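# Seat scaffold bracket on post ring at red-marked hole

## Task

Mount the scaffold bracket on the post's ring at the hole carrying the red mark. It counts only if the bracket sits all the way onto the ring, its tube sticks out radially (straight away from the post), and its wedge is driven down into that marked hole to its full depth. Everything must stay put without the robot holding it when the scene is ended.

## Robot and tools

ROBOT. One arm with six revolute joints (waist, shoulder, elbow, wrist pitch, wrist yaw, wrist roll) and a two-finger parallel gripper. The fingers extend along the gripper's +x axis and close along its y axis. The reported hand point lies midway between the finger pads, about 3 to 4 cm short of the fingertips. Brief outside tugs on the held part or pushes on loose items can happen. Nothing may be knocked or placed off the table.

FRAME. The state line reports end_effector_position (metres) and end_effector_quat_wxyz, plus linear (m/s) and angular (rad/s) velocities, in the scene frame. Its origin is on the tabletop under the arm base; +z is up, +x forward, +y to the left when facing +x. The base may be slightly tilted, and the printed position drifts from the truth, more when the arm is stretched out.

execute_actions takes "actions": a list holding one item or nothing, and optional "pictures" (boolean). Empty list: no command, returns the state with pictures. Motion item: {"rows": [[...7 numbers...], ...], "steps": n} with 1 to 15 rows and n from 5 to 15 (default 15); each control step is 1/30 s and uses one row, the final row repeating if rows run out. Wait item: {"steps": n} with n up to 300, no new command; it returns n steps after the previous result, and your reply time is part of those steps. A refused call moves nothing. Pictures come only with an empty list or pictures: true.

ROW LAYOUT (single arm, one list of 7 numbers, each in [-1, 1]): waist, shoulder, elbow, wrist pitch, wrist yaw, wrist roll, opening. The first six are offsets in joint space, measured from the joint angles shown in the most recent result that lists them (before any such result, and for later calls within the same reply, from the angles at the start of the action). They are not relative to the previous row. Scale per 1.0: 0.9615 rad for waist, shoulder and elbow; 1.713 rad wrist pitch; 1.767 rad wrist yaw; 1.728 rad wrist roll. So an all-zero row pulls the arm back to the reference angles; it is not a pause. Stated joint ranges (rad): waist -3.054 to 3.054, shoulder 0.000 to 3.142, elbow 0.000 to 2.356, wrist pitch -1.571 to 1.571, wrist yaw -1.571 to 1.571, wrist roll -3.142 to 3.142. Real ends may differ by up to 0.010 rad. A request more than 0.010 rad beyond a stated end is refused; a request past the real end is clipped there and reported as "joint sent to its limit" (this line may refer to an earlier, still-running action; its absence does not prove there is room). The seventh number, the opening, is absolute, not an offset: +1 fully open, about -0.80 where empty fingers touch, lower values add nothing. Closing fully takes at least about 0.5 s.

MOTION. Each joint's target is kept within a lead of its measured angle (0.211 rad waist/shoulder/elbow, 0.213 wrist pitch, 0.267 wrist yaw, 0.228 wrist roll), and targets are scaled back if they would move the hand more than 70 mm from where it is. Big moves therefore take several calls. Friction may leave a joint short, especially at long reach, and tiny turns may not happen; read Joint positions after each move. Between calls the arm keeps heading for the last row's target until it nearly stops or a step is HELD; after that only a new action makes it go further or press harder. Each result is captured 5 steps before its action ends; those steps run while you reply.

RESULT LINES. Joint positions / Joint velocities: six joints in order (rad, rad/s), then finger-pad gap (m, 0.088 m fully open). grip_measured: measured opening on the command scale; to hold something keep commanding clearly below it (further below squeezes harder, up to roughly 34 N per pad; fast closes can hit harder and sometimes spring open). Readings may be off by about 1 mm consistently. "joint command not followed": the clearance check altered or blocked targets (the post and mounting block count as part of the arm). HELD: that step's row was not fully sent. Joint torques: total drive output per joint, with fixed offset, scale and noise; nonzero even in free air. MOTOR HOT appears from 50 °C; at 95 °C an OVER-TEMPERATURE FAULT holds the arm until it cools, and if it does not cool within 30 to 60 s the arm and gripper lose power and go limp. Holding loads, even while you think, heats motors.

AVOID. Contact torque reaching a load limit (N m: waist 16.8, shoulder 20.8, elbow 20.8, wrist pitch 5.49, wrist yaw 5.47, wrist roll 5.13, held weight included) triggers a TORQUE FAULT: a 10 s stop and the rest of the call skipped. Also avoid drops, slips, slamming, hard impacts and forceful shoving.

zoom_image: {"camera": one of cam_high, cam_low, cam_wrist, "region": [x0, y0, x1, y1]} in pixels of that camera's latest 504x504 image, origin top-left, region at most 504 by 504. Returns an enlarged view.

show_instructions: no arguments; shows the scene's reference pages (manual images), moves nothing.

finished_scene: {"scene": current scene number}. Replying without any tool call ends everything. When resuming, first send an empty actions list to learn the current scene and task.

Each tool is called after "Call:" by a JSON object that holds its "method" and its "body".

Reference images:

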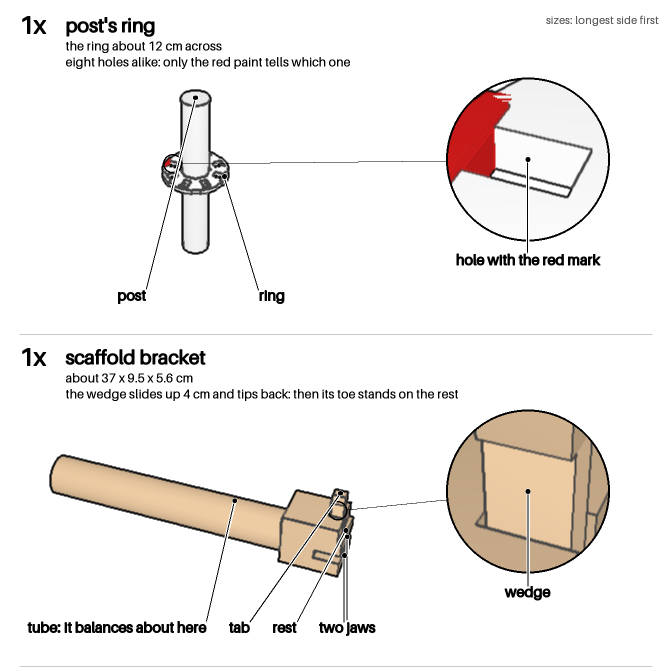

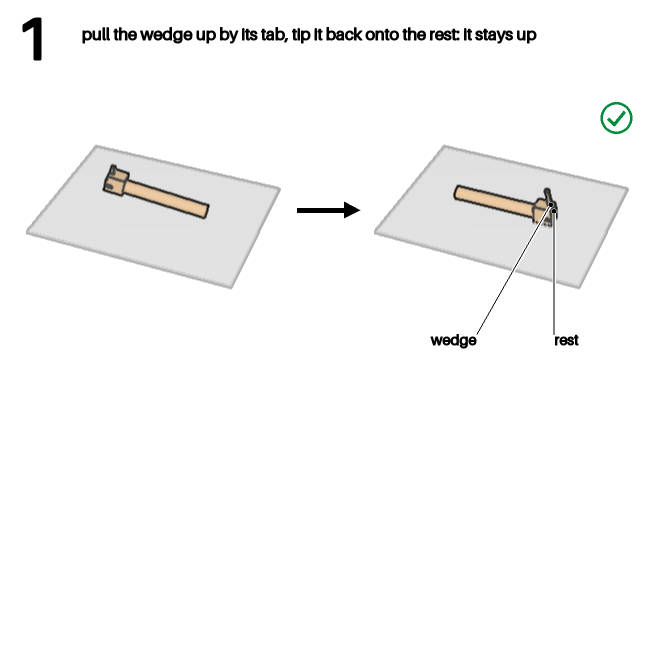

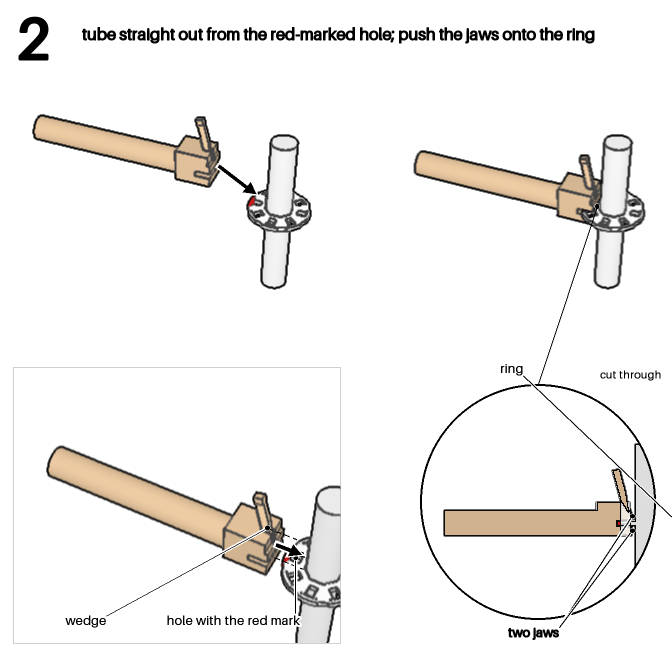

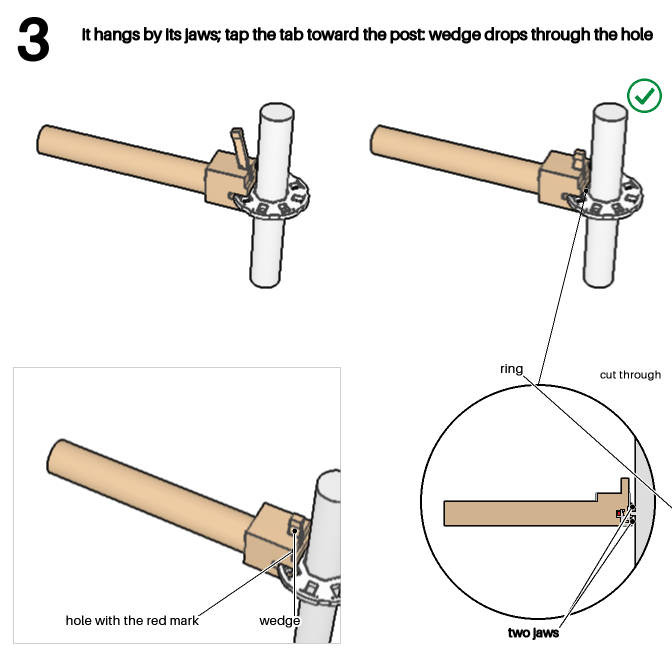

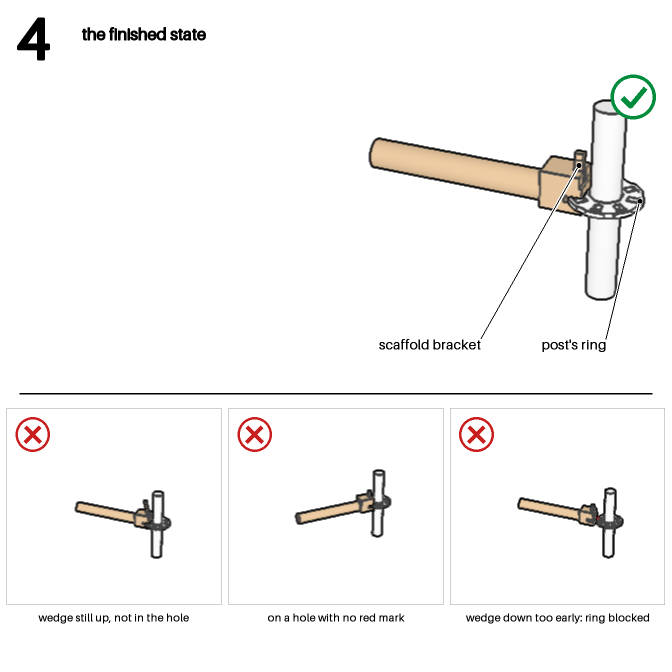

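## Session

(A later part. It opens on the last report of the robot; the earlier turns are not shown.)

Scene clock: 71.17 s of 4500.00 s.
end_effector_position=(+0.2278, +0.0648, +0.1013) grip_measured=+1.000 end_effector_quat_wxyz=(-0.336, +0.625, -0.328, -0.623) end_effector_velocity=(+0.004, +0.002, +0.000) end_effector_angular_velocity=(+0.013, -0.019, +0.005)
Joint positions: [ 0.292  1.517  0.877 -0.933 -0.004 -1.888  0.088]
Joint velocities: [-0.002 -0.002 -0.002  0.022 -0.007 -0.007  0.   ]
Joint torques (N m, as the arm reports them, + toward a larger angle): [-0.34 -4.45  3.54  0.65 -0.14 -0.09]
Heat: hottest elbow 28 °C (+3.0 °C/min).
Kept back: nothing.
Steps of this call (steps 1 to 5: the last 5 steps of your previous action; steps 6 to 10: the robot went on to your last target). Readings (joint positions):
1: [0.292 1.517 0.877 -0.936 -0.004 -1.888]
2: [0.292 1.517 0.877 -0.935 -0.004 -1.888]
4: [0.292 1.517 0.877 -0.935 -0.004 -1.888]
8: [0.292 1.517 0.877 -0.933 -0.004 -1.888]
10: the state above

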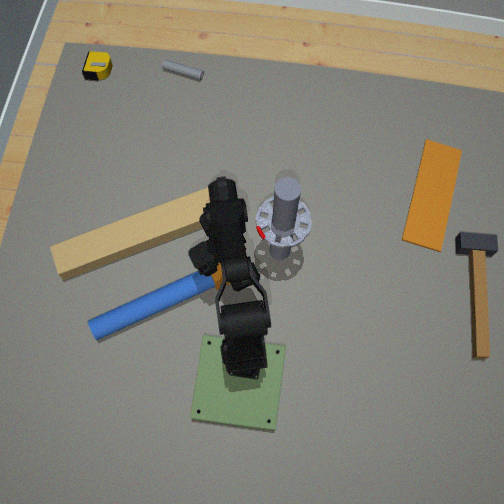

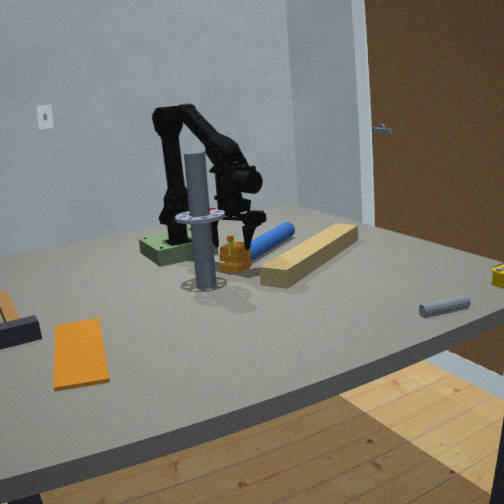

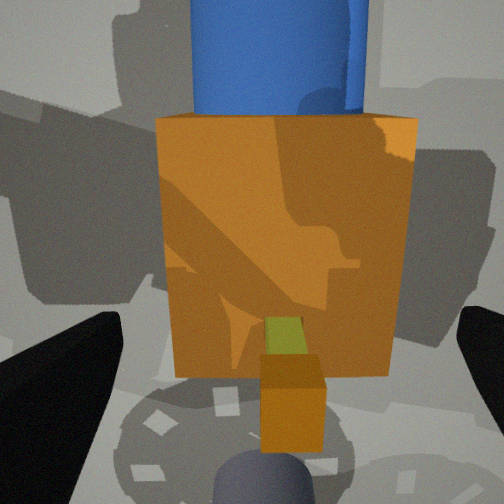

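Call:
{"method": "execute_actions", "body": {"actions": [{"rows": [[0,0,0,0,0,0,0.0],[0,0,0,0,0,0,0.0],[0,0,0,0,0,0,0.0],[0,0,0,0,0,0,0.0],[0,0,0,0,0,0,0.0],[0,0,0,0,0,0,0.0],[0,0,0,0,0,0,0.0],[0,0,0,0,0,0,0.0],[0,0,0,0,0,0,-0.3],[0,0,0,0,0,0,-0.3],[0,0,0,0,0,0,-0.3],[0,0,0,0,0,0,-0.3],[0,0,0,0,0,0,-0.9]], "steps": 15}]}}

Call:
{"method": "execute_actions", "body": {"actions": [{"steps": 12}], "pictures": true}}

Scene clock: 71.73 s of 4500.00 s.
end_effector_position=(+0.2277, +0.0647, +0.1013) grip_measured=+0.356 end_effector_quat_wxyz=(-0.336, +0.626, -0.329, -0.623) end_effector_velocity=(-0.002, -0.000, -0.000) end_effector_angular_velocity=(+0.005, +0.009, +0.005)
Joint positions: [ 0.292  1.517  0.877 -0.934 -0.003 -1.888  0.056]
Joint velocities: [-0.002 -0.002 -0.002 -0.007 -0.007 -0.007 -0.   ]
Joint torques (N m, as the arm reports them, + toward a larger angle): [-0.01 -5.37  4.18  0.5  -0.17 -0.03]
Heat: hottest elbow 28 °C (+3.0 °C/min).
Steps of this call (steps 1 to 7: the robot went on to your last target; steps 8 to 17: the first 10 steps of this action). Readings (joint positions):
8: [0.292 1.517 0.877 -0.933 -0.004 -1.888]
9: [0.292 1.517 0.877 -0.933 -0.004 -1.888]
11: [0.292 1.517 0.877 -0.933 -0.004 -1.888]
15: [0.292 1.517 0.877 -0.934 -0.003 -1.888]
17: the state above

Scene clock: 72.13 s of 4500.00 s.
end_effector_position=(+0.2277, +0.0647, +0.1013) grip_measured=+0.356 end_effector_quat_wxyz=(-0.336, +0.626, -0.329, -0.623) end_effector_velocity=(-0.005, -0.001, -0.000) end_effector_angular_velocity=(+0.001, +0.023, +0.005)
Joint positions: [ 0.292  1.517  0.877 -0.934 -0.003 -1.888  0.056]
Joint velocities: [-0.002 -0.002 -0.002 -0.022 -0.007 -0.007 -0.   ]
Joint torques (N m, as the arm reports them, + toward a larger angle): [-0.06 -5.37  4.2   0.5  -0.18 -0.03]
Heat: hottest elbow 28 °C (+3.0 °C/min).
Kept back: nothing.
Steps of this call (steps 1 to 5: the last 5 steps of your previous action; steps 6 to 12: the robot went on to your last target). Readings (joint positions):
1: [0.292 1.517 0.877 -0.934 -0.003 -1.888]
2: [0.292 1.517 0.877 -0.934 -0.003 -1.888]
4: [0.292 1.517 0.877 -0.934 -0.003 -1.888]
8: [0.292 1.517 0.877 -0.934 -0.003 -1.888]
12: the state above

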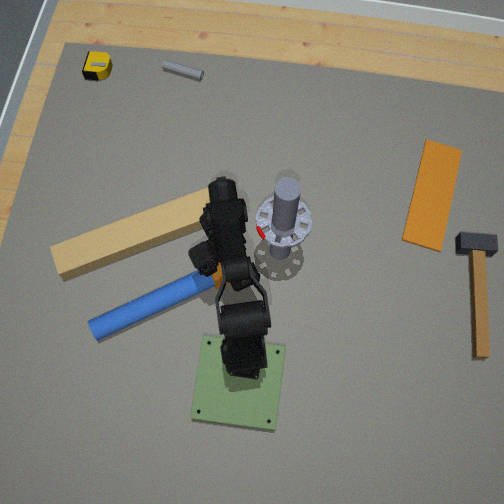

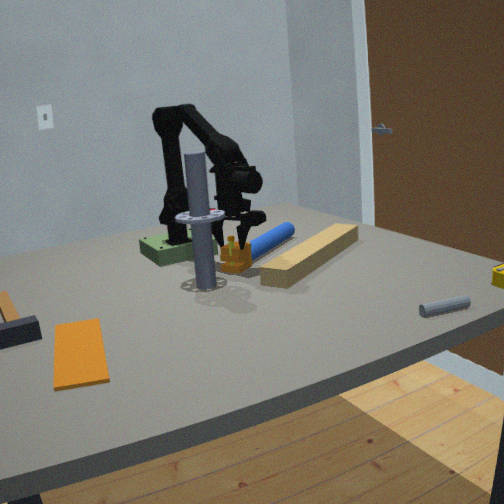

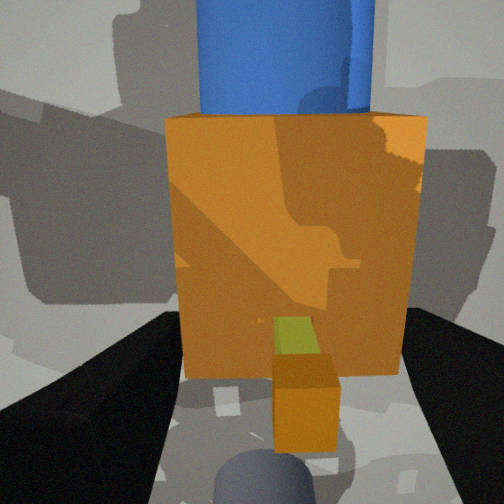

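Call:
{"method": "execute_actions", "body": {"actions": [{"rows": [[0,0,0,0,0,0,0.55],[0,0,0,0,0,0,0.55],[0,0,0,0,0,0,0.55],[0,0,0,0,0,0,0.55],[0,0,0,0,0,0,0.55],[0,0,0,0,0,0,0.55],[0,-0.01,0.022,-0.018,0,0,0.55],[0,-0.02,0.045,-0.036,0,0,0.55]], "steps": 15}]}}

Call:
{"method": "execute_actions", "body": {"actions": [{"steps": 10}]}}

Scene clock: 72.77 s of 4500.00 s.
end_effector_position=(+0.2242, +0.0636, +0.1057) grip_measured=+0.360 end_effector_quat_wxyz=(-0.331, +0.620, -0.335, -0.628) end_effector_velocity=(-0.023, -0.008, +0.046) end_effector_angular_velocity=(-0.034, +0.094, +0.005)
Joint positions: [ 0.292  1.515  0.893 -0.975 -0.003 -1.886  0.057]
Joint velocities: [-0.002 -0.081  0.12  -0.3    0.007 -0.007  0.023]
Joint torques (N m, as the arm reports them, + toward a larger angle): [ 0.   -6.7   5.59  0.43 -0.14 -0.06]
Heat: hottest elbow 28 °C (+3.0 °C/min).
Steps of this call (steps 1 to 9: the robot went on to your last target; steps 10 to 19: the first 10 steps of this action). Readings (joint positions):
10: [0.292 1.517 0.877 -0.934 -0.003 -1.888]
11: [0.292 1.517 0.877 -0.934 -0.003 -1.888]
13: [0.292 1.517 0.877 -0.934 -0.003 -1.888]
17: [0.292 1.517 0.883 -0.945 -0.003 -1.886]
19: the state above

Scene clock: 73.10 s of 4500.00 s.
end_effector_position=(+0.2269, +0.0643, +0.1127) grip_measured=+0.548 end_effector_quat_wxyz=(-0.334, +0.623, -0.332, -0.624) end_effector_velocity=(-0.002, -0.000, -0.000) end_effector_angular_velocity=(+0.005, +0.009, +0.005)
Joint positions: [ 0.292  1.504  0.913 -0.992 -0.003 -1.886  0.066]
Joint velocities: [-0.002 -0.002 -0.002 -0.007 -0.007 -0.007  0.001]
Joint torques (N m, as the arm reports them, + toward a larger angle): [-0.09 -6.05  4.89  0.23 -0.15 -0.05]
Heat: hottest elbow 28 °C (+3.0 °C/min).
Kept back: nothing.
Steps of this call (steps 1 to 5: the last 5 steps of your previous action; steps 6 to 10: the robot went on to your last target). Readings (joint positions):
1: [0.292 1.512 0.897 -0.980 -0.003 -1.886]
2: [0.292 1.509 0.902 -0.982 -0.003 -1.886]
4: [0.292 1.505 0.910 -0.986 -0.003 -1.886]
8: [0.292 1.504 0.913 -0.991 -0.003 -1.886]
10: the state above

Call:
{"method": "execute_actions", "body": {"actions": [{"rows": [[0,0,0,0,0,0,0.0],[0,0,0,0,0,0,0.0],[0,0,0,0,0,0,0.0],[0,0,0,0,0,0,0.0],[0,0,0,0,0,0,0.0],[0,0,0,0,0,0,-0.3],[0,0,0,0,0,0,-0.3],[0,0,0,0,0,0,-0.3],[0,0,0,0,0,0,-0.3],[0,0,0,0,0,0,-0.9]], "steps": 15}]}}

Call:
{"method": "execute_actions", "body": {"actions": [{"steps": 15}], "pictures": true}}

Scene clock: 73.63 s of 4500.00 s.
end_effector_position=(+0.2267, +0.0643, +0.1127) grip_measured=-0.263 end_effector_quat_wxyz=(-0.334, +0.623, -0.332, -0.625) end_effector_velocity=(-0.005, -0.001, -0.000) end_effector_angular_velocity=(+0.001, +0.023, +0.005)
Joint positions: [ 0.292  1.504  0.913 -0.993 -0.003 -1.886  0.026]
Joint velocities: [-0.002 -0.002 -0.002 -0.022 -0.007 -0.007 -0.167]
Joint torques (N m, as the arm reports them, + toward a larger angle): [-0.03 -5.38  4.3   0.49 -0.13 -0.02]
Heat: hottest elbow 28 °C (+3.0 °C/min).
Steps of this call (steps 1 to 6: the robot went on to your last target; steps 7 to 16: the first 10 steps of this action). Readings (joint positions):
7: [0.292 1.504 0.913 -0.993 -0.003 -1.886]
8: [0.292 1.504 0.913 -0.993 -0.003 -1.886]
10: [0.292 1.504 0.913 -0.993 -0.003 -1.886]
14: [0.292 1.504 0.913 -0.993 -0.003 -1.886]
16: the state above

Scene clock: 74.13 s of 4500.00 s.
end_effector_position=(+0.2265, +0.0642, +0.1127) grip_measured=-0.544 end_effector_quat_wxyz=(-0.333, +0.623, -0.331, -0.625) end_effector_velocity=(-0.006, +0.001, -0.000) end_effector_angular_velocity=(+0.015, +0.027, +0.005)
Joint positions: [ 0.292  1.504  0.913 -0.994 -0.003 -1.888  0.012]
Joint velocities: [-0.002 -0.002 -0.002 -0.022 -0.022 -0.007 -0.   ]
Joint torques (N m, as the arm reports them, + toward a larger angle): [-0.07 -5.38  4.31  0.57 -0.16  0.03]
Heat: hottest elbow 28 °C (+3.0 °C/min).
Kept back: nothing.
Steps of this call (steps 1 to 5: the last 5 steps of your previous action; steps 6 to 15: the robot went on to your last target). Readings (joint positions):
1: [0.292 1.504 0.913 -0.995 -0.002 -1.886]
2: [0.292 1.504 0.913 -0.995 -0.002 -1.886]
4: [0.292 1.504 0.913 -0.994 -0.003 -1.888]
8: [0.292 1.504 0.913 -0.994 -0.003 -1.888]
15: the state above
The arm was judged still, so your last target was given up. Only a new action makes it travel on or press farther. Fingers that are still opening or closing keep moving.

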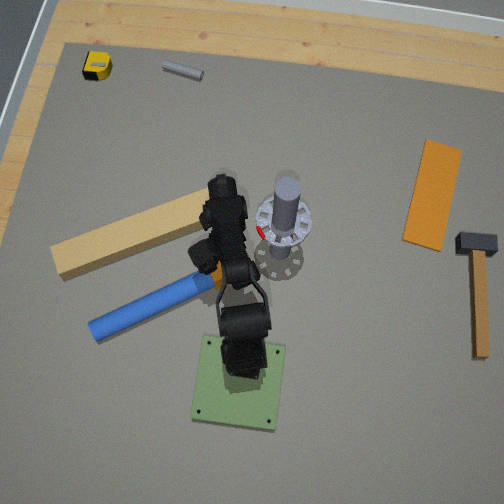

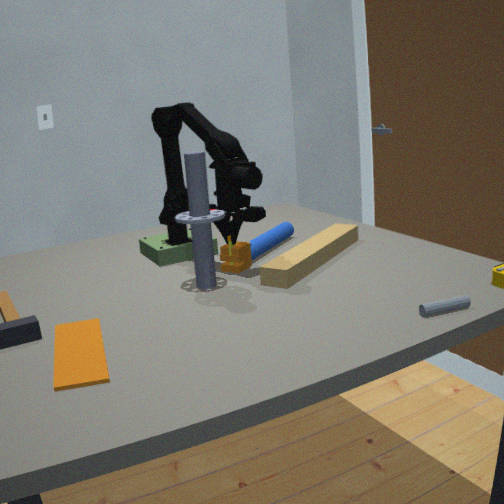

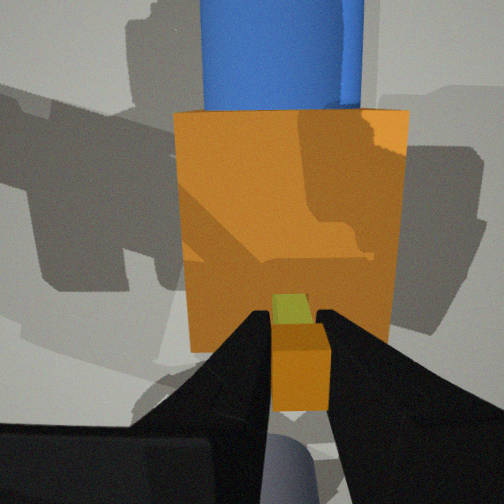

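Call:
{"method": "execute_actions", "body": {"actions": [{"rows": [[0,-0.005,0.012,-0.009,0,0,-0.9],[0,-0.01,0.023,-0.018,0,0,-0.9],[0,-0.016,0.035,-0.028,0,0,-0.9],[0,-0.021,0.046,-0.037,0,0,-0.9],[0,-0.026,0.058,-0.046,0,0,-0.9],[0,-0.031,0.07,-0.055,0,0,-0.9],[0,-0.036,0.081,-0.065,0,0,-0.9],[0,-0.042,0.093,-0.074,0,0,-0.9],[0,-0.047,0.104,-0.083,0,0,-0.9],[0,-0.052,0.116,-0.092,0,0,-0.9],[0,-0.057,0.127,-0.102,0,0,-0.9],[0,-0.0625,0.139,-0.111,0,0,-0.9]], "steps": 15}]}}

Call:
{"method": "execute_actions", "body": {"actions": [{"steps": 12}], "pictures": true}}

Scene clock: 74.83 s of 4500.00 s.
end_effector_position=(+0.2244, +0.0636, +0.1371) grip_measured=-0.544 end_effector_quat_wxyz=(-0.332, +0.621, -0.334, -0.627) end_effector_velocity=(-0.008, -0.003, +0.113) end_effector_angular_velocity=(+0.012, -0.014, -0.015)
Joint positions: [ 0.292  1.474  0.987 -1.106 -0.003 -1.887  0.012]
Joint velocities: [-0.007 -0.154  0.325 -0.462 -0.007  0.007 -0.   ]
Joint torques (N m, as the arm reports them, + toward a larger angle): [-0.04 -6.18  5.21  0.08 -0.12 -0.04]
Heat: hottest elbow 28 °C (+3.0 °C/min).
Steps of this call (steps 1 to 11: nothing new was sent; steps 12 to 21: the first 10 steps of this action). Readings (joint positions):
12: [0.292 1.504 0.913 -0.994 -0.003 -1.888]
13: [0.292 1.504 0.915 -0.996 -0.003 -1.888]
15: [0.292 1.502 0.927 -1.018 -0.003 -1.887]
19: [0.292 1.485 0.966 -1.076 -0.003 -1.887]
21: the state above

Scene clock: 75.23 s of 4500.00 s.
end_effector_position=(+0.2213, +0.0627, +0.1537) grip_measured=-0.544 end_effector_quat_wxyz=(-0.331, +0.620, -0.334, -0.628) end_effector_velocity=(-0.003, +0.001, -0.000) end_effector_angular_velocity=(+0.005, +0.009, -0.005)
Joint positions: [ 0.292  1.451  1.034 -1.179 -0.003 -1.887  0.012]
Joint velocities: [ 0.002 -0.002 -0.002 -0.007 -0.007  0.007 -0.   ]
Joint torques (N m, as the arm reports them, + toward a larger angle): [-0.06 -6.09  5.64  0.15 -0.13 -0.03]
Heat: hottest elbow 28 °C (+3.0 °C/min).
Kept back: nothing.
Steps of this call (steps 1 to 5: the last 5 steps of your previous action; steps 6 to 12: the robot went on to your last target). Readings (joint positions):
1: [0.292 1.469 0.998 -1.121 -0.003 -1.887]
2: [0.292 1.464 1.010 -1.136 -0.003 -1.887]
4: [0.292 1.456 1.027 -1.160 -0.003 -1.887]
8: [0.292 1.451 1.034 -1.172 -0.003 -1.887]
12: the state above

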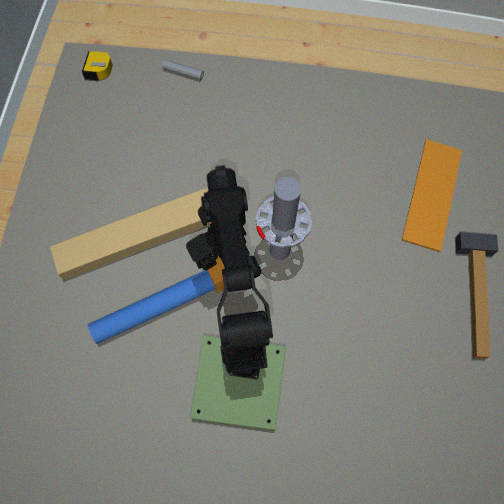

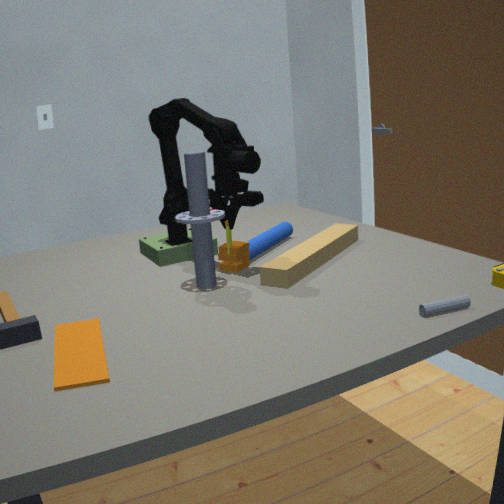

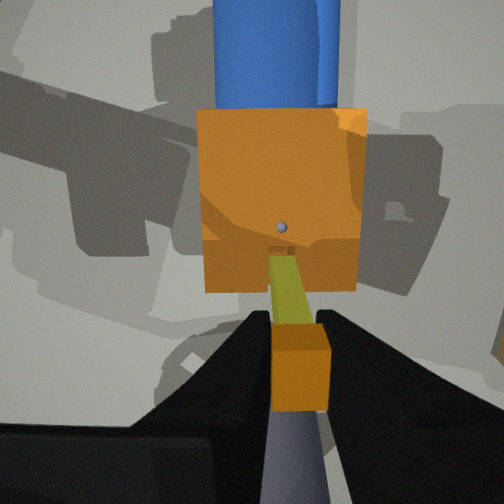

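Call:
{"method": "execute_actions", "body": {"actions": [{"rows": [[0.01,-0.002,-0.003,0,0,0.005,-0.9],[0.02,-0.004,-0.006,0.001,0,0.011,-0.9],[0.03,-0.007,-0.009,0.001,0,0.016,-0.9],[0.04,-0.009,-0.012,0.002,0,0.022,-0.9],[0.05,-0.011,-0.016,0.002,0,0.027,-0.9],[0.06,-0.013,-0.019,0.003,0,0.033,-0.9],[0.07,-0.016,-0.022,0.003,0,0.038,-0.9],[0.08,-0.018,-0.025,0.004,0,0.044,-0.9],[0.09,-0.02,-0.028,0.004,0,0.049,-0.9],[0.097,-0.022,-0.031,0.005,0,0.054,-0.9]], "steps": 15}]}}

Call:
{"method": "execute_actions", "body": {"actions": [{"steps": 10}], "pictures": true}}

Scene clock: 76.13 s of 4500.00 s.
end_effector_position=(+0.2146, +0.0765, +0.1526) grip_measured=-0.544 end_effector_quat_wxyz=(-0.331, +0.621, -0.335, -0.627) end_effector_velocity=(-0.036, +0.053, -0.006) end_effector_angular_velocity=(+0.003, -0.006, -0.005)
Joint positions: [ 0.358  1.442  1.022 -1.174 -0.002 -1.819  0.012]
Joint velocities: [ 0.266 -0.066 -0.081  0.022 -0.007  0.271  0.   ]
Joint torques (N m, as the arm reports them, + toward a larger angle): [ 0.29 -5.92  3.7   0.46 -0.16  0.04]
Heat: hottest elbow 28 °C (+3.0 °C/min).
Steps of this call (steps 1 to 17: the robot went on to your last target; steps 18 to 27: the first 10 steps of this action). Readings (joint positions):
18: [0.292 1.451 1.034 -1.181 -0.003 -1.887]
19: [0.294 1.451 1.034 -1.181 -0.003 -1.884]
21: [0.305 1.451 1.034 -1.181 -0.003 -1.872]
25: [0.340 1.446 1.027 -1.176 -0.002 -1.837]
27: the state above

Scene clock: 76.47 s of 4500.00 s.
end_effector_position=(+0.2113, +0.0807, +0.1516) grip_measured=-0.544 end_effector_quat_wxyz=(-0.331, +0.621, -0.335, -0.627) end_effector_velocity=(-0.004, +0.000, -0.000) end_effector_angular_velocity=(+0.004, +0.009, +0.010)
Joint positions: [ 0.38   1.437  1.014 -1.172 -0.002 -1.797  0.012]
Joint velocities: [ 0.002 -0.007 -0.007 -0.007 -0.007 -0.007  0.   ]
Joint torques (N m, as the arm reports them, + toward a larger angle): [ 0.4  -5.87  3.66  0.5  -0.17  0.11]
Heat: hottest elbow 28 °C (+3.0 °C/min).
Kept back: nothing.
Steps of this call (steps 1 to 5: the last 5 steps of your previous action; steps 6 to 10: the robot went on to your last target). Readings (joint positions):
1: [0.366 1.440 1.019 -1.173 -0.002 -1.812]
2: [0.371 1.439 1.018 -1.173 -0.002 -1.807]
4: [0.377 1.438 1.015 -1.172 -0.002 -1.802]
8: [0.380 1.437 1.014 -1.172 -0.002 -1.798]
10: the state above

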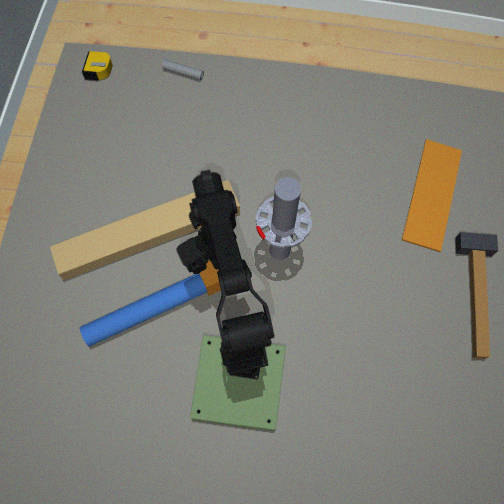

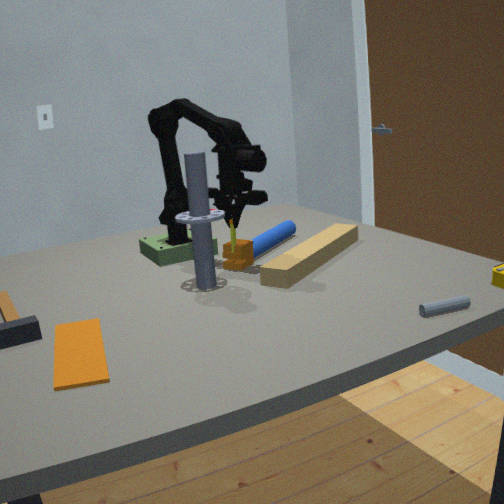

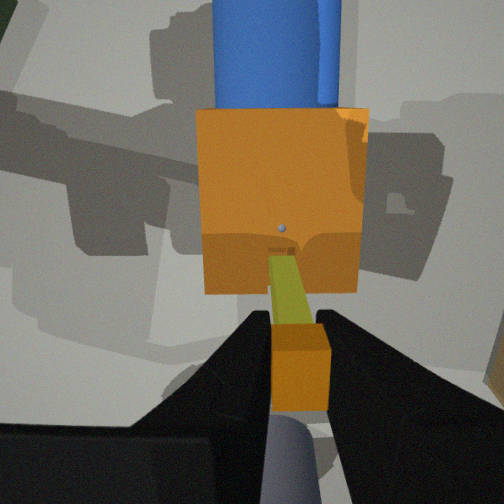

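Call:
{"method": "execute_actions", "body": {"actions": []}}

Scene clock: 77.80 s of 4500.00 s.
end_effector_position=(+0.2110, +0.0809, +0.1514) grip_measured=-0.544 end_effector_quat_wxyz=(-0.331, +0.620, -0.336, -0.627) end_effector_velocity=(-0.003, +0.001, +0.001) end_effector_angular_velocity=(+0.006, +0.005, +0.010)
Joint positions: [ 0.382  1.437  1.013 -1.172 -0.002 -1.794  0.012]
Joint velocities: [ 0.002 -0.007 -0.002 -0.007 -0.007 -0.007 -0.   ]
Joint torques (N m, as the arm reports them, + toward a larger angle): [ 0.3  -5.93  3.72  0.51 -0.17  0.01]
Heat: hottest elbow 28 °C (+3.0 °C/min).
Kept back: nothing.
Steps of this call (steps 1 to 30: the robot went on to your last target; steps 31 to 40: nothing new was sent). Readings (joint positions):
1: [0.380 1.437 1.014 -1.172 -0.002 -1.797]
2: [0.381 1.437 1.014 -1.172 -0.002 -1.797]
4: [0.381 1.437 1.013 -1.172 -0.002 -1.796]
8: [0.381 1.437 1.013 -1.172 -0.002 -1.796]
40: the state above
The arm was judged still, so your last target was given up. Only a new action makes it travel on or press farther. Fingers that are still opening or closing keep moving.

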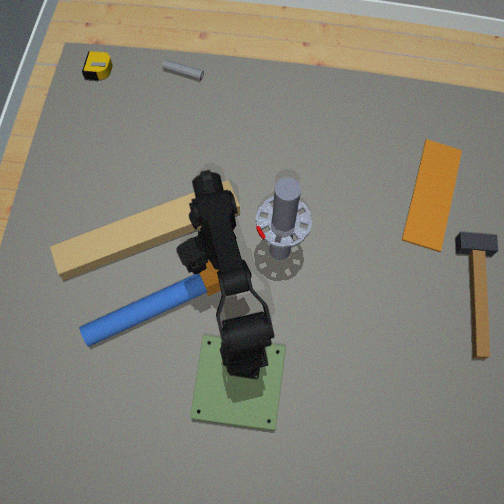

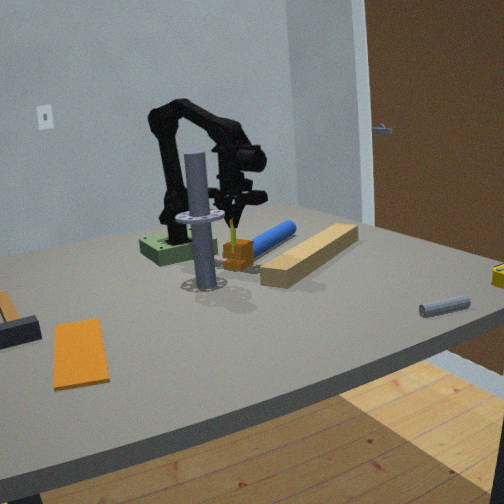

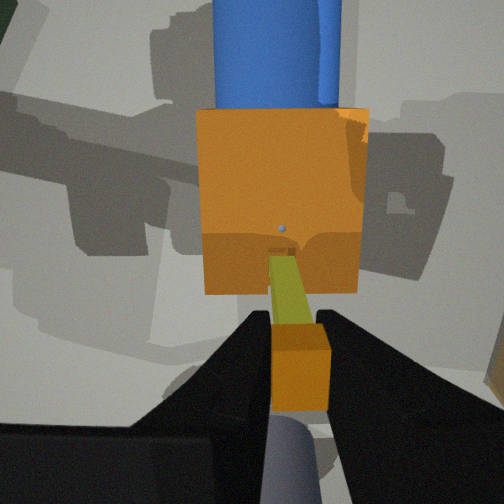

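Call:
{"method": "zoom_image", "body": {"camera": "cam_low", "region": [170, 170, 310, 300]}}

Region (170, 170, 310, 300) of cam_low's 504x504 image, scaled by 3.600, with more detail than that image has; it fills the top 468 rows of this view, and the rest is white.

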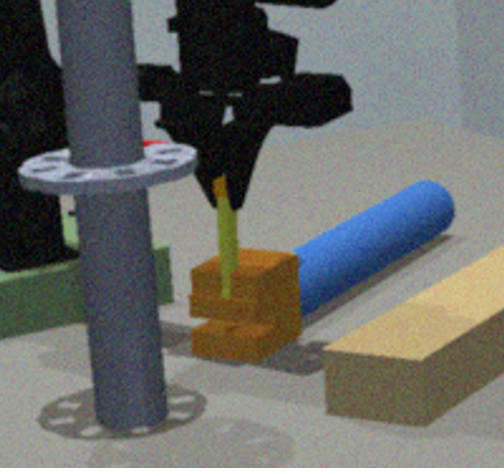

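Call:
{"method": "execute_actions", "body": {"actions": "[{\"rows\": [[0,0,0,0,0,0,-0.6],[0,0,0,0,0,0,-0.6],[0,0,0,0,0,0,-0.6],[0,0,0,0,0,0,-0.6],[0.02,-0.003,-0.002,-0.001,0,0.011,-0.6],[0.04,-0.006,-0.005,-0.001,0,0.022,-0.6],[0.06,-0.01,-0.008,-0.001,0,0.034,-0.6],[0.075,-0.012,-0.01,-0.001,0,0.042,-0.6],[0.092,-0.015,-0.012,-0.001,0,0.051,-0.6]], \"steps\": 15}], \"pictures\": true}"}}


Call:
{"method": "execute_actions", "body": {"actions": [{"rows": [[0,0,0,0,0,0,-0.6],[0,0,0,0,0,0,-0.6],[0,0,0,0,0,0,-0.6],[0,0,0,0,0,0,-0.6],[0.02,-0.003,-0.002,-0.001,0,0.011,-0.6],[0.04,-0.006,-0.005,-0.001,0,0.022,-0.6],[0.06,-0.01,-0.008,-0.001,0,0.034,-0.6],[0.075,-0.012,-0.01,-0.001,0,0.042,-0.6],[0.092,-0.015,-0.012,-0.001,0,0.051,-0.6]], "steps": 15}], "pictures": true}}

Scene clock: 78.87 s of 4500.00 s.
end_effector_position=(+0.2061, +0.0922, +0.1519) grip_measured=-0.544 end_effector_quat_wxyz=(-0.331, +0.622, -0.338, -0.624) end_effector_velocity=(-0.044, +0.075, +0.007) end_effector_angular_velocity=(+0.007, -0.016, +0.102)
Joint positions: [ 0.439  1.434  1.012 -1.172  0.002 -1.734  0.012]
Joint velocities: [ 0.374 -0.056 -0.017 -0.022 -0.007  0.271 -0.   ]
Joint torques (N m, as the arm reports them, + toward a larger angle): [-0.13 -5.91  3.72  0.31 -0.29  0.03]
Heat: hottest elbow 28 °C (+2.0 °C/min).
Steps of this call (steps 1 to 22: nothing new was sent; steps 23 to 32: the first 10 steps of this action). Readings (joint positions):
23: [0.382 1.437 1.013 -1.172 -0.002 -1.794]
24: [0.382 1.437 1.013 -1.172 -0.002 -1.794]
26: [0.382 1.437 1.013 -1.172 -0.002 -1.794]
30: [0.411 1.437 1.013 -1.172 0.002 -1.759]
32: the state above

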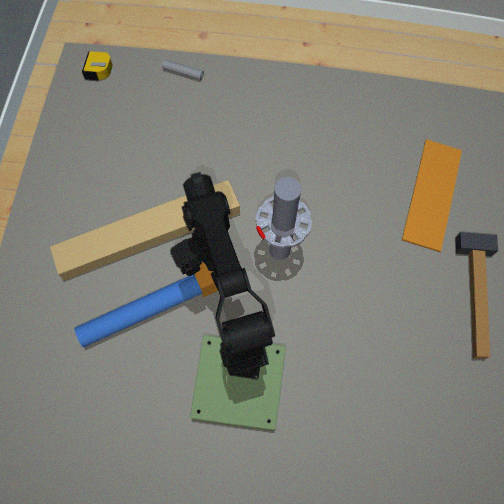

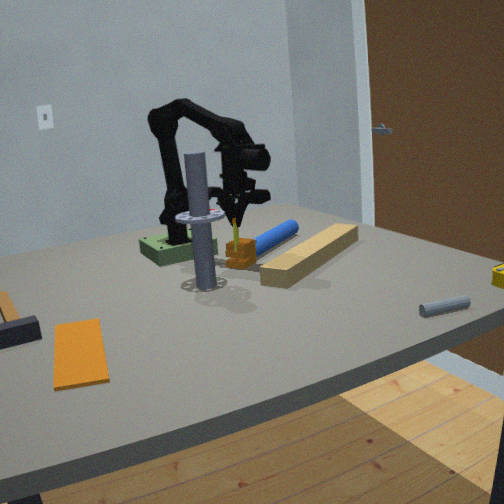

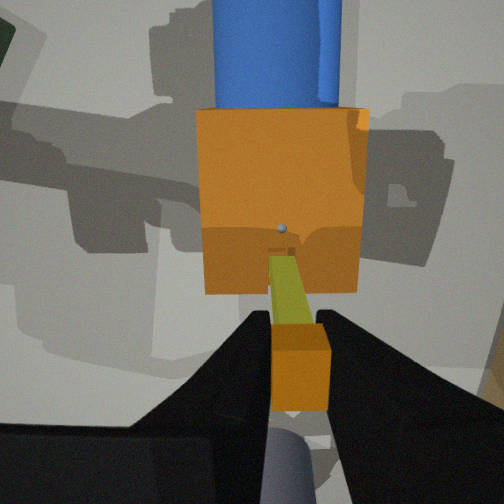

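Call:
{"method": "execute_actions", "body": {"actions": [{"rows": [[0,0.005,-0.015,-0.012,0,0,-0.56],[0,0.005,-0.015,-0.012,0,0,-0.56],[0,0.005,-0.015,-0.012,0,0,-0.56],[0,0.005,-0.015,-0.012,0,0,-0.56],[0,0.005,-0.015,-0.012,0,0,-0.56],[0.02,0.003,-0.016,-0.012,0,0.011,-0.56],[0.04,0.001,-0.018,-0.012,0,0.022,-0.56],[0.06,-0.001,-0.02,-0.012,0,0.034,-0.56],[0.075,-0.003,-0.022,-0.012,0,0.042,-0.56]], "steps": 15}], "pictures": true}}

Scene clock: 80.03 s of 4500.00 s.
end_effector_position=(+0.1975, +0.0979, +0.1507) grip_measured=-0.542 end_effector_quat_wxyz=(-0.327, +0.618, -0.346, -0.625) end_effector_velocity=(-0.047, +0.060, -0.010) end_effector_angular_velocity=(-0.030, +0.052, +0.088)
Joint positions: [ 0.481  1.43   1.004 -1.186  0.006 -1.685  0.012]
Joint velocities: [ 0.33  -0.002 -0.042 -0.022 -0.007  0.242 -0.   ]
Joint torques (N m, as the arm reports them, + toward a larger angle): [ 0.15 -4.66  3.62  0.   -0.3   0.02]
Heat: hottest elbow 28 °C (+2.0 °C/min).
Steps of this call (steps 1 to 5: the last 5 steps of your previous action; steps 6 to 25: the robot went on to your last target; steps 26 to 35: the first 10 steps of this action). Readings (joint positions):
26: [0.464 1.429 1.010 -1.172 -0.000 -1.711]
27: [0.459 1.429 1.010 -1.173 -0.002 -1.715]
29: [0.450 1.429 1.010 -1.181 -0.002 -1.722]
33: [0.458 1.430 1.006 -1.185 0.005 -1.709]
35: the state above

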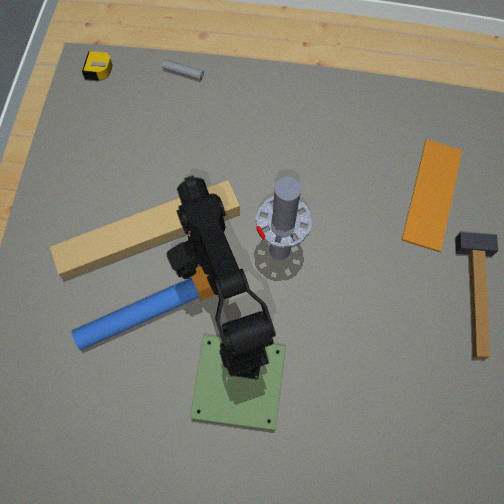

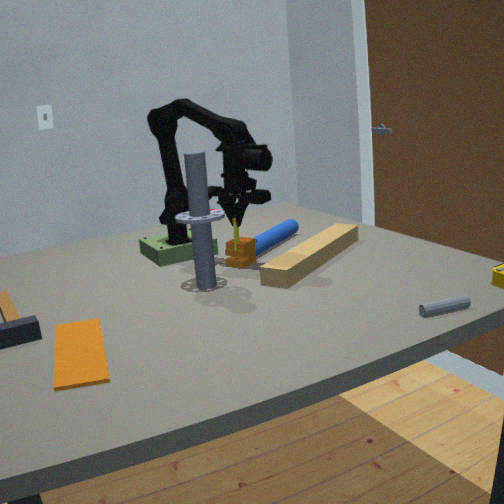

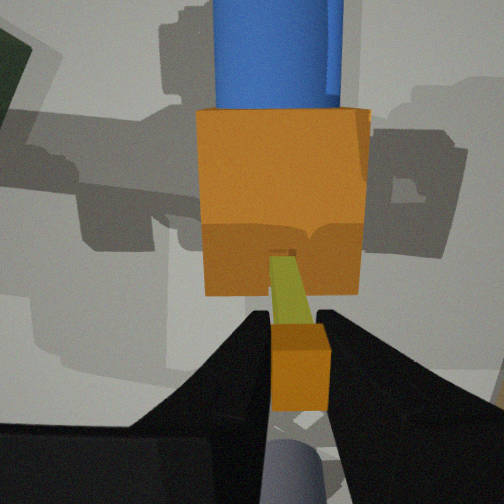

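Call:
{"method": "execute_actions", "body": {"actions": [{"rows": [[0.02,0,0,0,0.02,0.011,-0.9],[0.02,0,0,0,0.04,0.011,-0.9],[0.02,0,0,0,0.06,0.011,-0.9]], "steps": 12}]}}

Scene clock: 81.10 s of 4500.00 s.
end_effector_position=(+0.1995, +0.0917, +0.1503) grip_measured=-0.544 end_effector_quat_wxyz=(-0.309, +0.640, -0.361, -0.604) end_effector_velocity=(+0.007, -0.018, +0.002) end_effector_angular_velocity=(-0.114, -0.050, +0.024)
Joint positions: [ 0.503  1.43   1.    -1.187  0.082 -1.666  0.012]
Joint velocities: [-0.002 -0.002 -0.002 -0.007  0.125 -0.022  0.   ]
Joint torques (N m, as the arm reports them, + toward a larger angle): [-0.39 -4.94  4.84  0.44  0.57  0.02]
Heat: hottest elbow 28 °C (+2.0 °C/min).
Steps of this call (steps 1 to 5: the last 5 steps of your previous action; steps 6 to 25: the robot went on to your last target; steps 26 to 32: the first 7 steps of this action). Readings (joint positions):
26: [0.507 1.430 1.000 -1.188 0.006 -1.664]
27: [0.507 1.430 1.000 -1.188 0.014 -1.664]
29: [0.506 1.430 1.000 -1.188 0.059 -1.664]
32: the state above

Call:
{"method": "execute_actions", "body": {"actions": [{"rows": [[0.02,0,0,0,0.03,0.011,-0.9],[0.04,0,0,0,0.055,0.022,-0.9],[0.06,0,0,0,0.08,0.034,-0.9],[0.08,0,0,0,0.105,0.046,-0.9],[0.104,0,0,0,0.125,0.058,-0.9]], "steps": 15}], "pictures": true}}

Call:
{"method": "execute_actions", "body": {"actions": []}}

Scene clock: 81.73 s of 4500.00 s.
end_effector_position=(+0.2056, +0.0866, +0.1553) grip_measured=-0.544 end_effector_quat_wxyz=(-0.274, +0.697, -0.386, -0.539) end_effector_velocity=(+0.003, -0.003, +0.006) end_effector_angular_velocity=(-0.115, -0.083, +0.026)
Joint positions: [ 0.596  1.43   1.    -1.187  0.271 -1.577  0.012]
Joint velocities: [ 0.071 -0.002 -0.002 -0.007  0.139  0.051 -0.   ]
Joint torques (N m, as the arm reports them, + toward a larger angle): [ 0.03 -4.99  4.45  0.37  0.77  0.08]
Heat: hottest elbow 28 °C (+2.0 °C/min).
Steps of this call (steps 1 to 5: the last 5 steps of your previous action; steps 6 to 9: the robot went on to your last target; steps 10 to 19: the first 10 steps of this action). Readings (joint positions):
10: [0.505 1.430 1.000 -1.187 0.102 -1.664]
11: [0.511 1.430 1.000 -1.187 0.116 -1.656]
13: [0.537 1.430 1.000 -1.187 0.170 -1.630]
17: [0.587 1.430 1.000 -1.187 0.256 -1.585]
19: the state above

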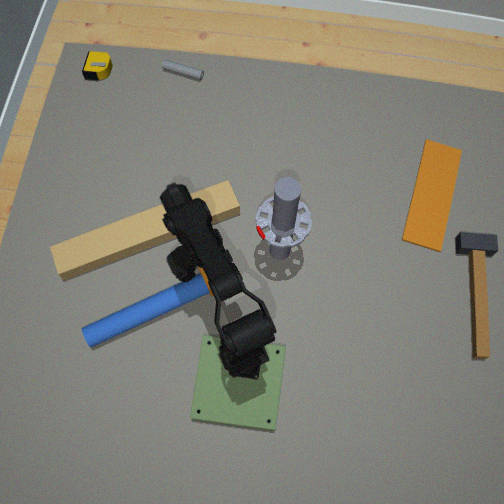

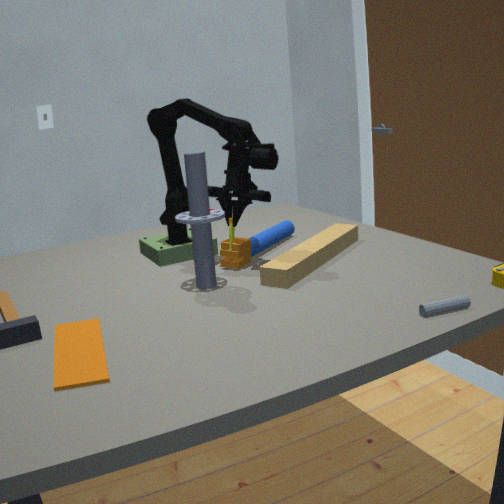

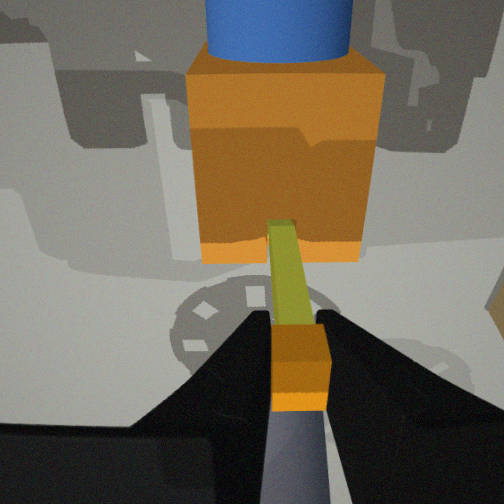

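Scene clock: 81.90 s of 4500.00 s.
end_effector_position=(+0.2063, +0.0860, +0.1559) grip_measured=-0.545 end_effector_quat_wxyz=(-0.272, +0.701, -0.388, -0.533) end_effector_velocity=(-0.001, -0.002, +0.001) end_effector_angular_velocity=(-0.023, -0.004, +0.015)
Joint positions: [ 0.601  1.43   1.    -1.187  0.285 -1.572  0.012]
Joint velocities: [ 0.007 -0.002 -0.002 -0.007  0.022 -0.007 -0.   ]
Joint torques (N m, as the arm reports them, + toward a larger angle): [ 0.06 -4.99  4.5   0.35  0.76  0.12]
Heat: hottest elbow 28 °C (+2.0 °C/min).
Kept back: nothing.
Steps of this call (steps 1 to 5: the last 5 steps of your previous action). Readings (joint positions):
1: [0.598 1.430 1.000 -1.187 0.276 -1.575]
2: [0.599 1.430 1.000 -1.187 0.280 -1.574]
4: [0.600 1.430 1.000 -1.187 0.283 -1.572]
5: the state above

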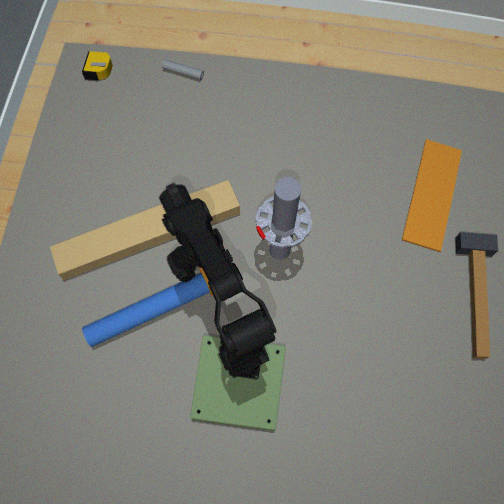

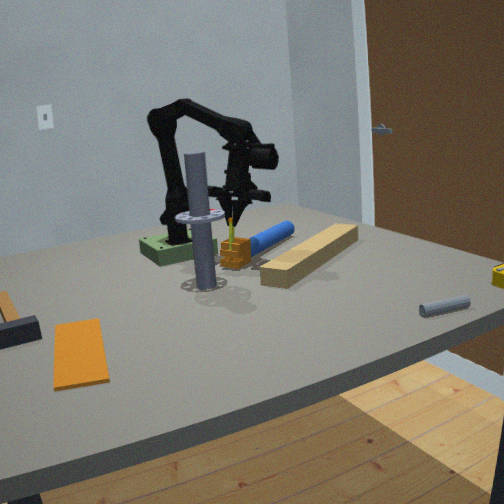

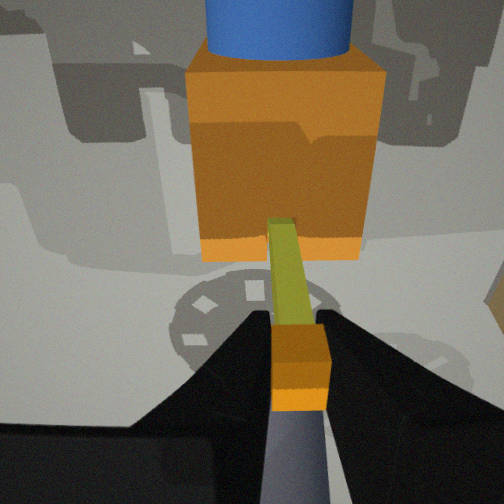

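Call:
{"method": "execute_actions", "body": {"actions": [{"rows": [[0,0,-0.006,0.018,0,0,-0.9],[0,0,-0.006,0.018,0,0,-0.9],[0,0,-0.006,0.018,0,0,-0.9],[0,0,-0.006,0.018,0,0,-0.9],[0,0,-0.006,0.018,0,0,-0.9],[0,0,-0.006,0.018,0,0,-0.9],[0,0,-0.006,0.018,0,0,-0.5],[0,0,-0.006,0.018,0,0,-0.3],[0,0,-0.006,0.018,0,0,0.0]], "steps": 15}]}}

Call:
{"method": "execute_actions", "body": {"actions": [{"steps": 15}], "pictures": true}}

Scene clock: 82.57 s of 4500.00 s.
end_effector_position=(+0.2104, +0.0890, +0.1551) grip_measured=-0.448 end_effector_quat_wxyz=(-0.280, +0.705, -0.381, -0.529) end_effector_velocity=(+0.006, +0.004, -0.000) end_effector_angular_velocity=(+0.025, -0.025, +0.005)
Joint positions: [ 0.602  1.43   0.997 -1.16   0.285 -1.573  0.017]
Joint velocities: [-0.002 -0.002 -0.002  0.037 -0.007 -0.007  0.142]
Joint torques (N m, as the arm reports them, + toward a larger angle): [-0.16 -5.    4.25  0.65  0.12  0.03]
Heat: hottest elbow 28 °C (+2.0 °C/min).
Steps of this call (steps 1 to 10: the robot went on to your last target; steps 11 to 20: the first 10 steps of this action). Readings (joint positions):
11: [0.602 1.430 1.000 -1.186 0.289 -1.570]
12: [0.602 1.430 0.999 -1.180 0.289 -1.572]
14: [0.602 1.430 0.998 -1.167 0.286 -1.573]
18: [0.602 1.430 0.998 -1.162 0.285 -1.573]
20: the state above

Scene clock: 83.07 s of 4500.00 s.
end_effector_position=(+0.2106, +0.0891, +0.1551) grip_measured=-0.002 end_effector_quat_wxyz=(-0.280, +0.705, -0.380, -0.529) end_effector_velocity=(+0.002, -0.001, +0.000) end_effector_angular_velocity=(-0.005, -0.005, +0.019)
Joint positions: [ 0.602  1.43   0.997 -1.159  0.285 -1.573  0.039]
Joint velocities: [-0.002 -0.002 -0.002  0.007  0.007 -0.022  0.001]
Joint torques (N m, as the arm reports them, + toward a larger angle): [-0.14 -5.03  4.22  0.65  0.07  0.01]
Heat: hottest elbow 28 °C (+2.0 °C/min).
Kept back: nothing.
Steps of this call (steps 1 to 5: the last 5 steps of your previous action; steps 6 to 15: the robot went on to your last target). Readings (joint positions):
1: [0.602 1.430 0.997 -1.159 0.285 -1.573]
2: [0.602 1.430 0.997 -1.159 0.285 -1.573]
4: [0.602 1.430 0.997 -1.159 0.285 -1.573]
8: [0.602 1.430 0.997 -1.159 0.285 -1.573]
15: the state above
The arm was judged still, so your last target was given up. Only a new action makes it travel on or press farther. Fingers that are still opening or closing keep moving.

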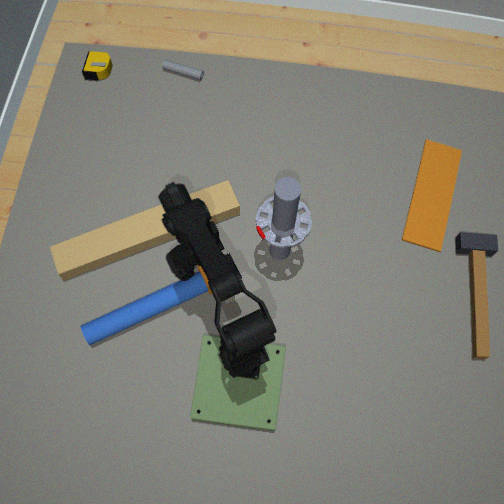

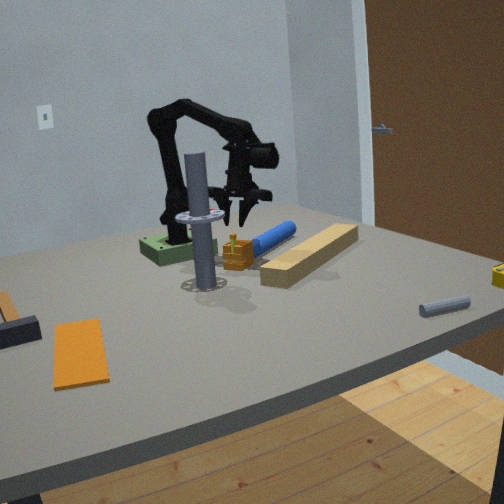

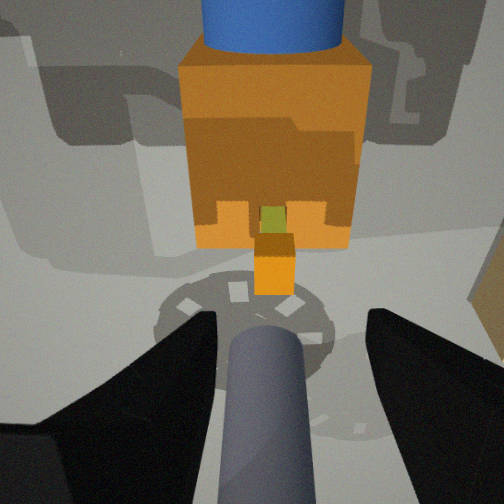

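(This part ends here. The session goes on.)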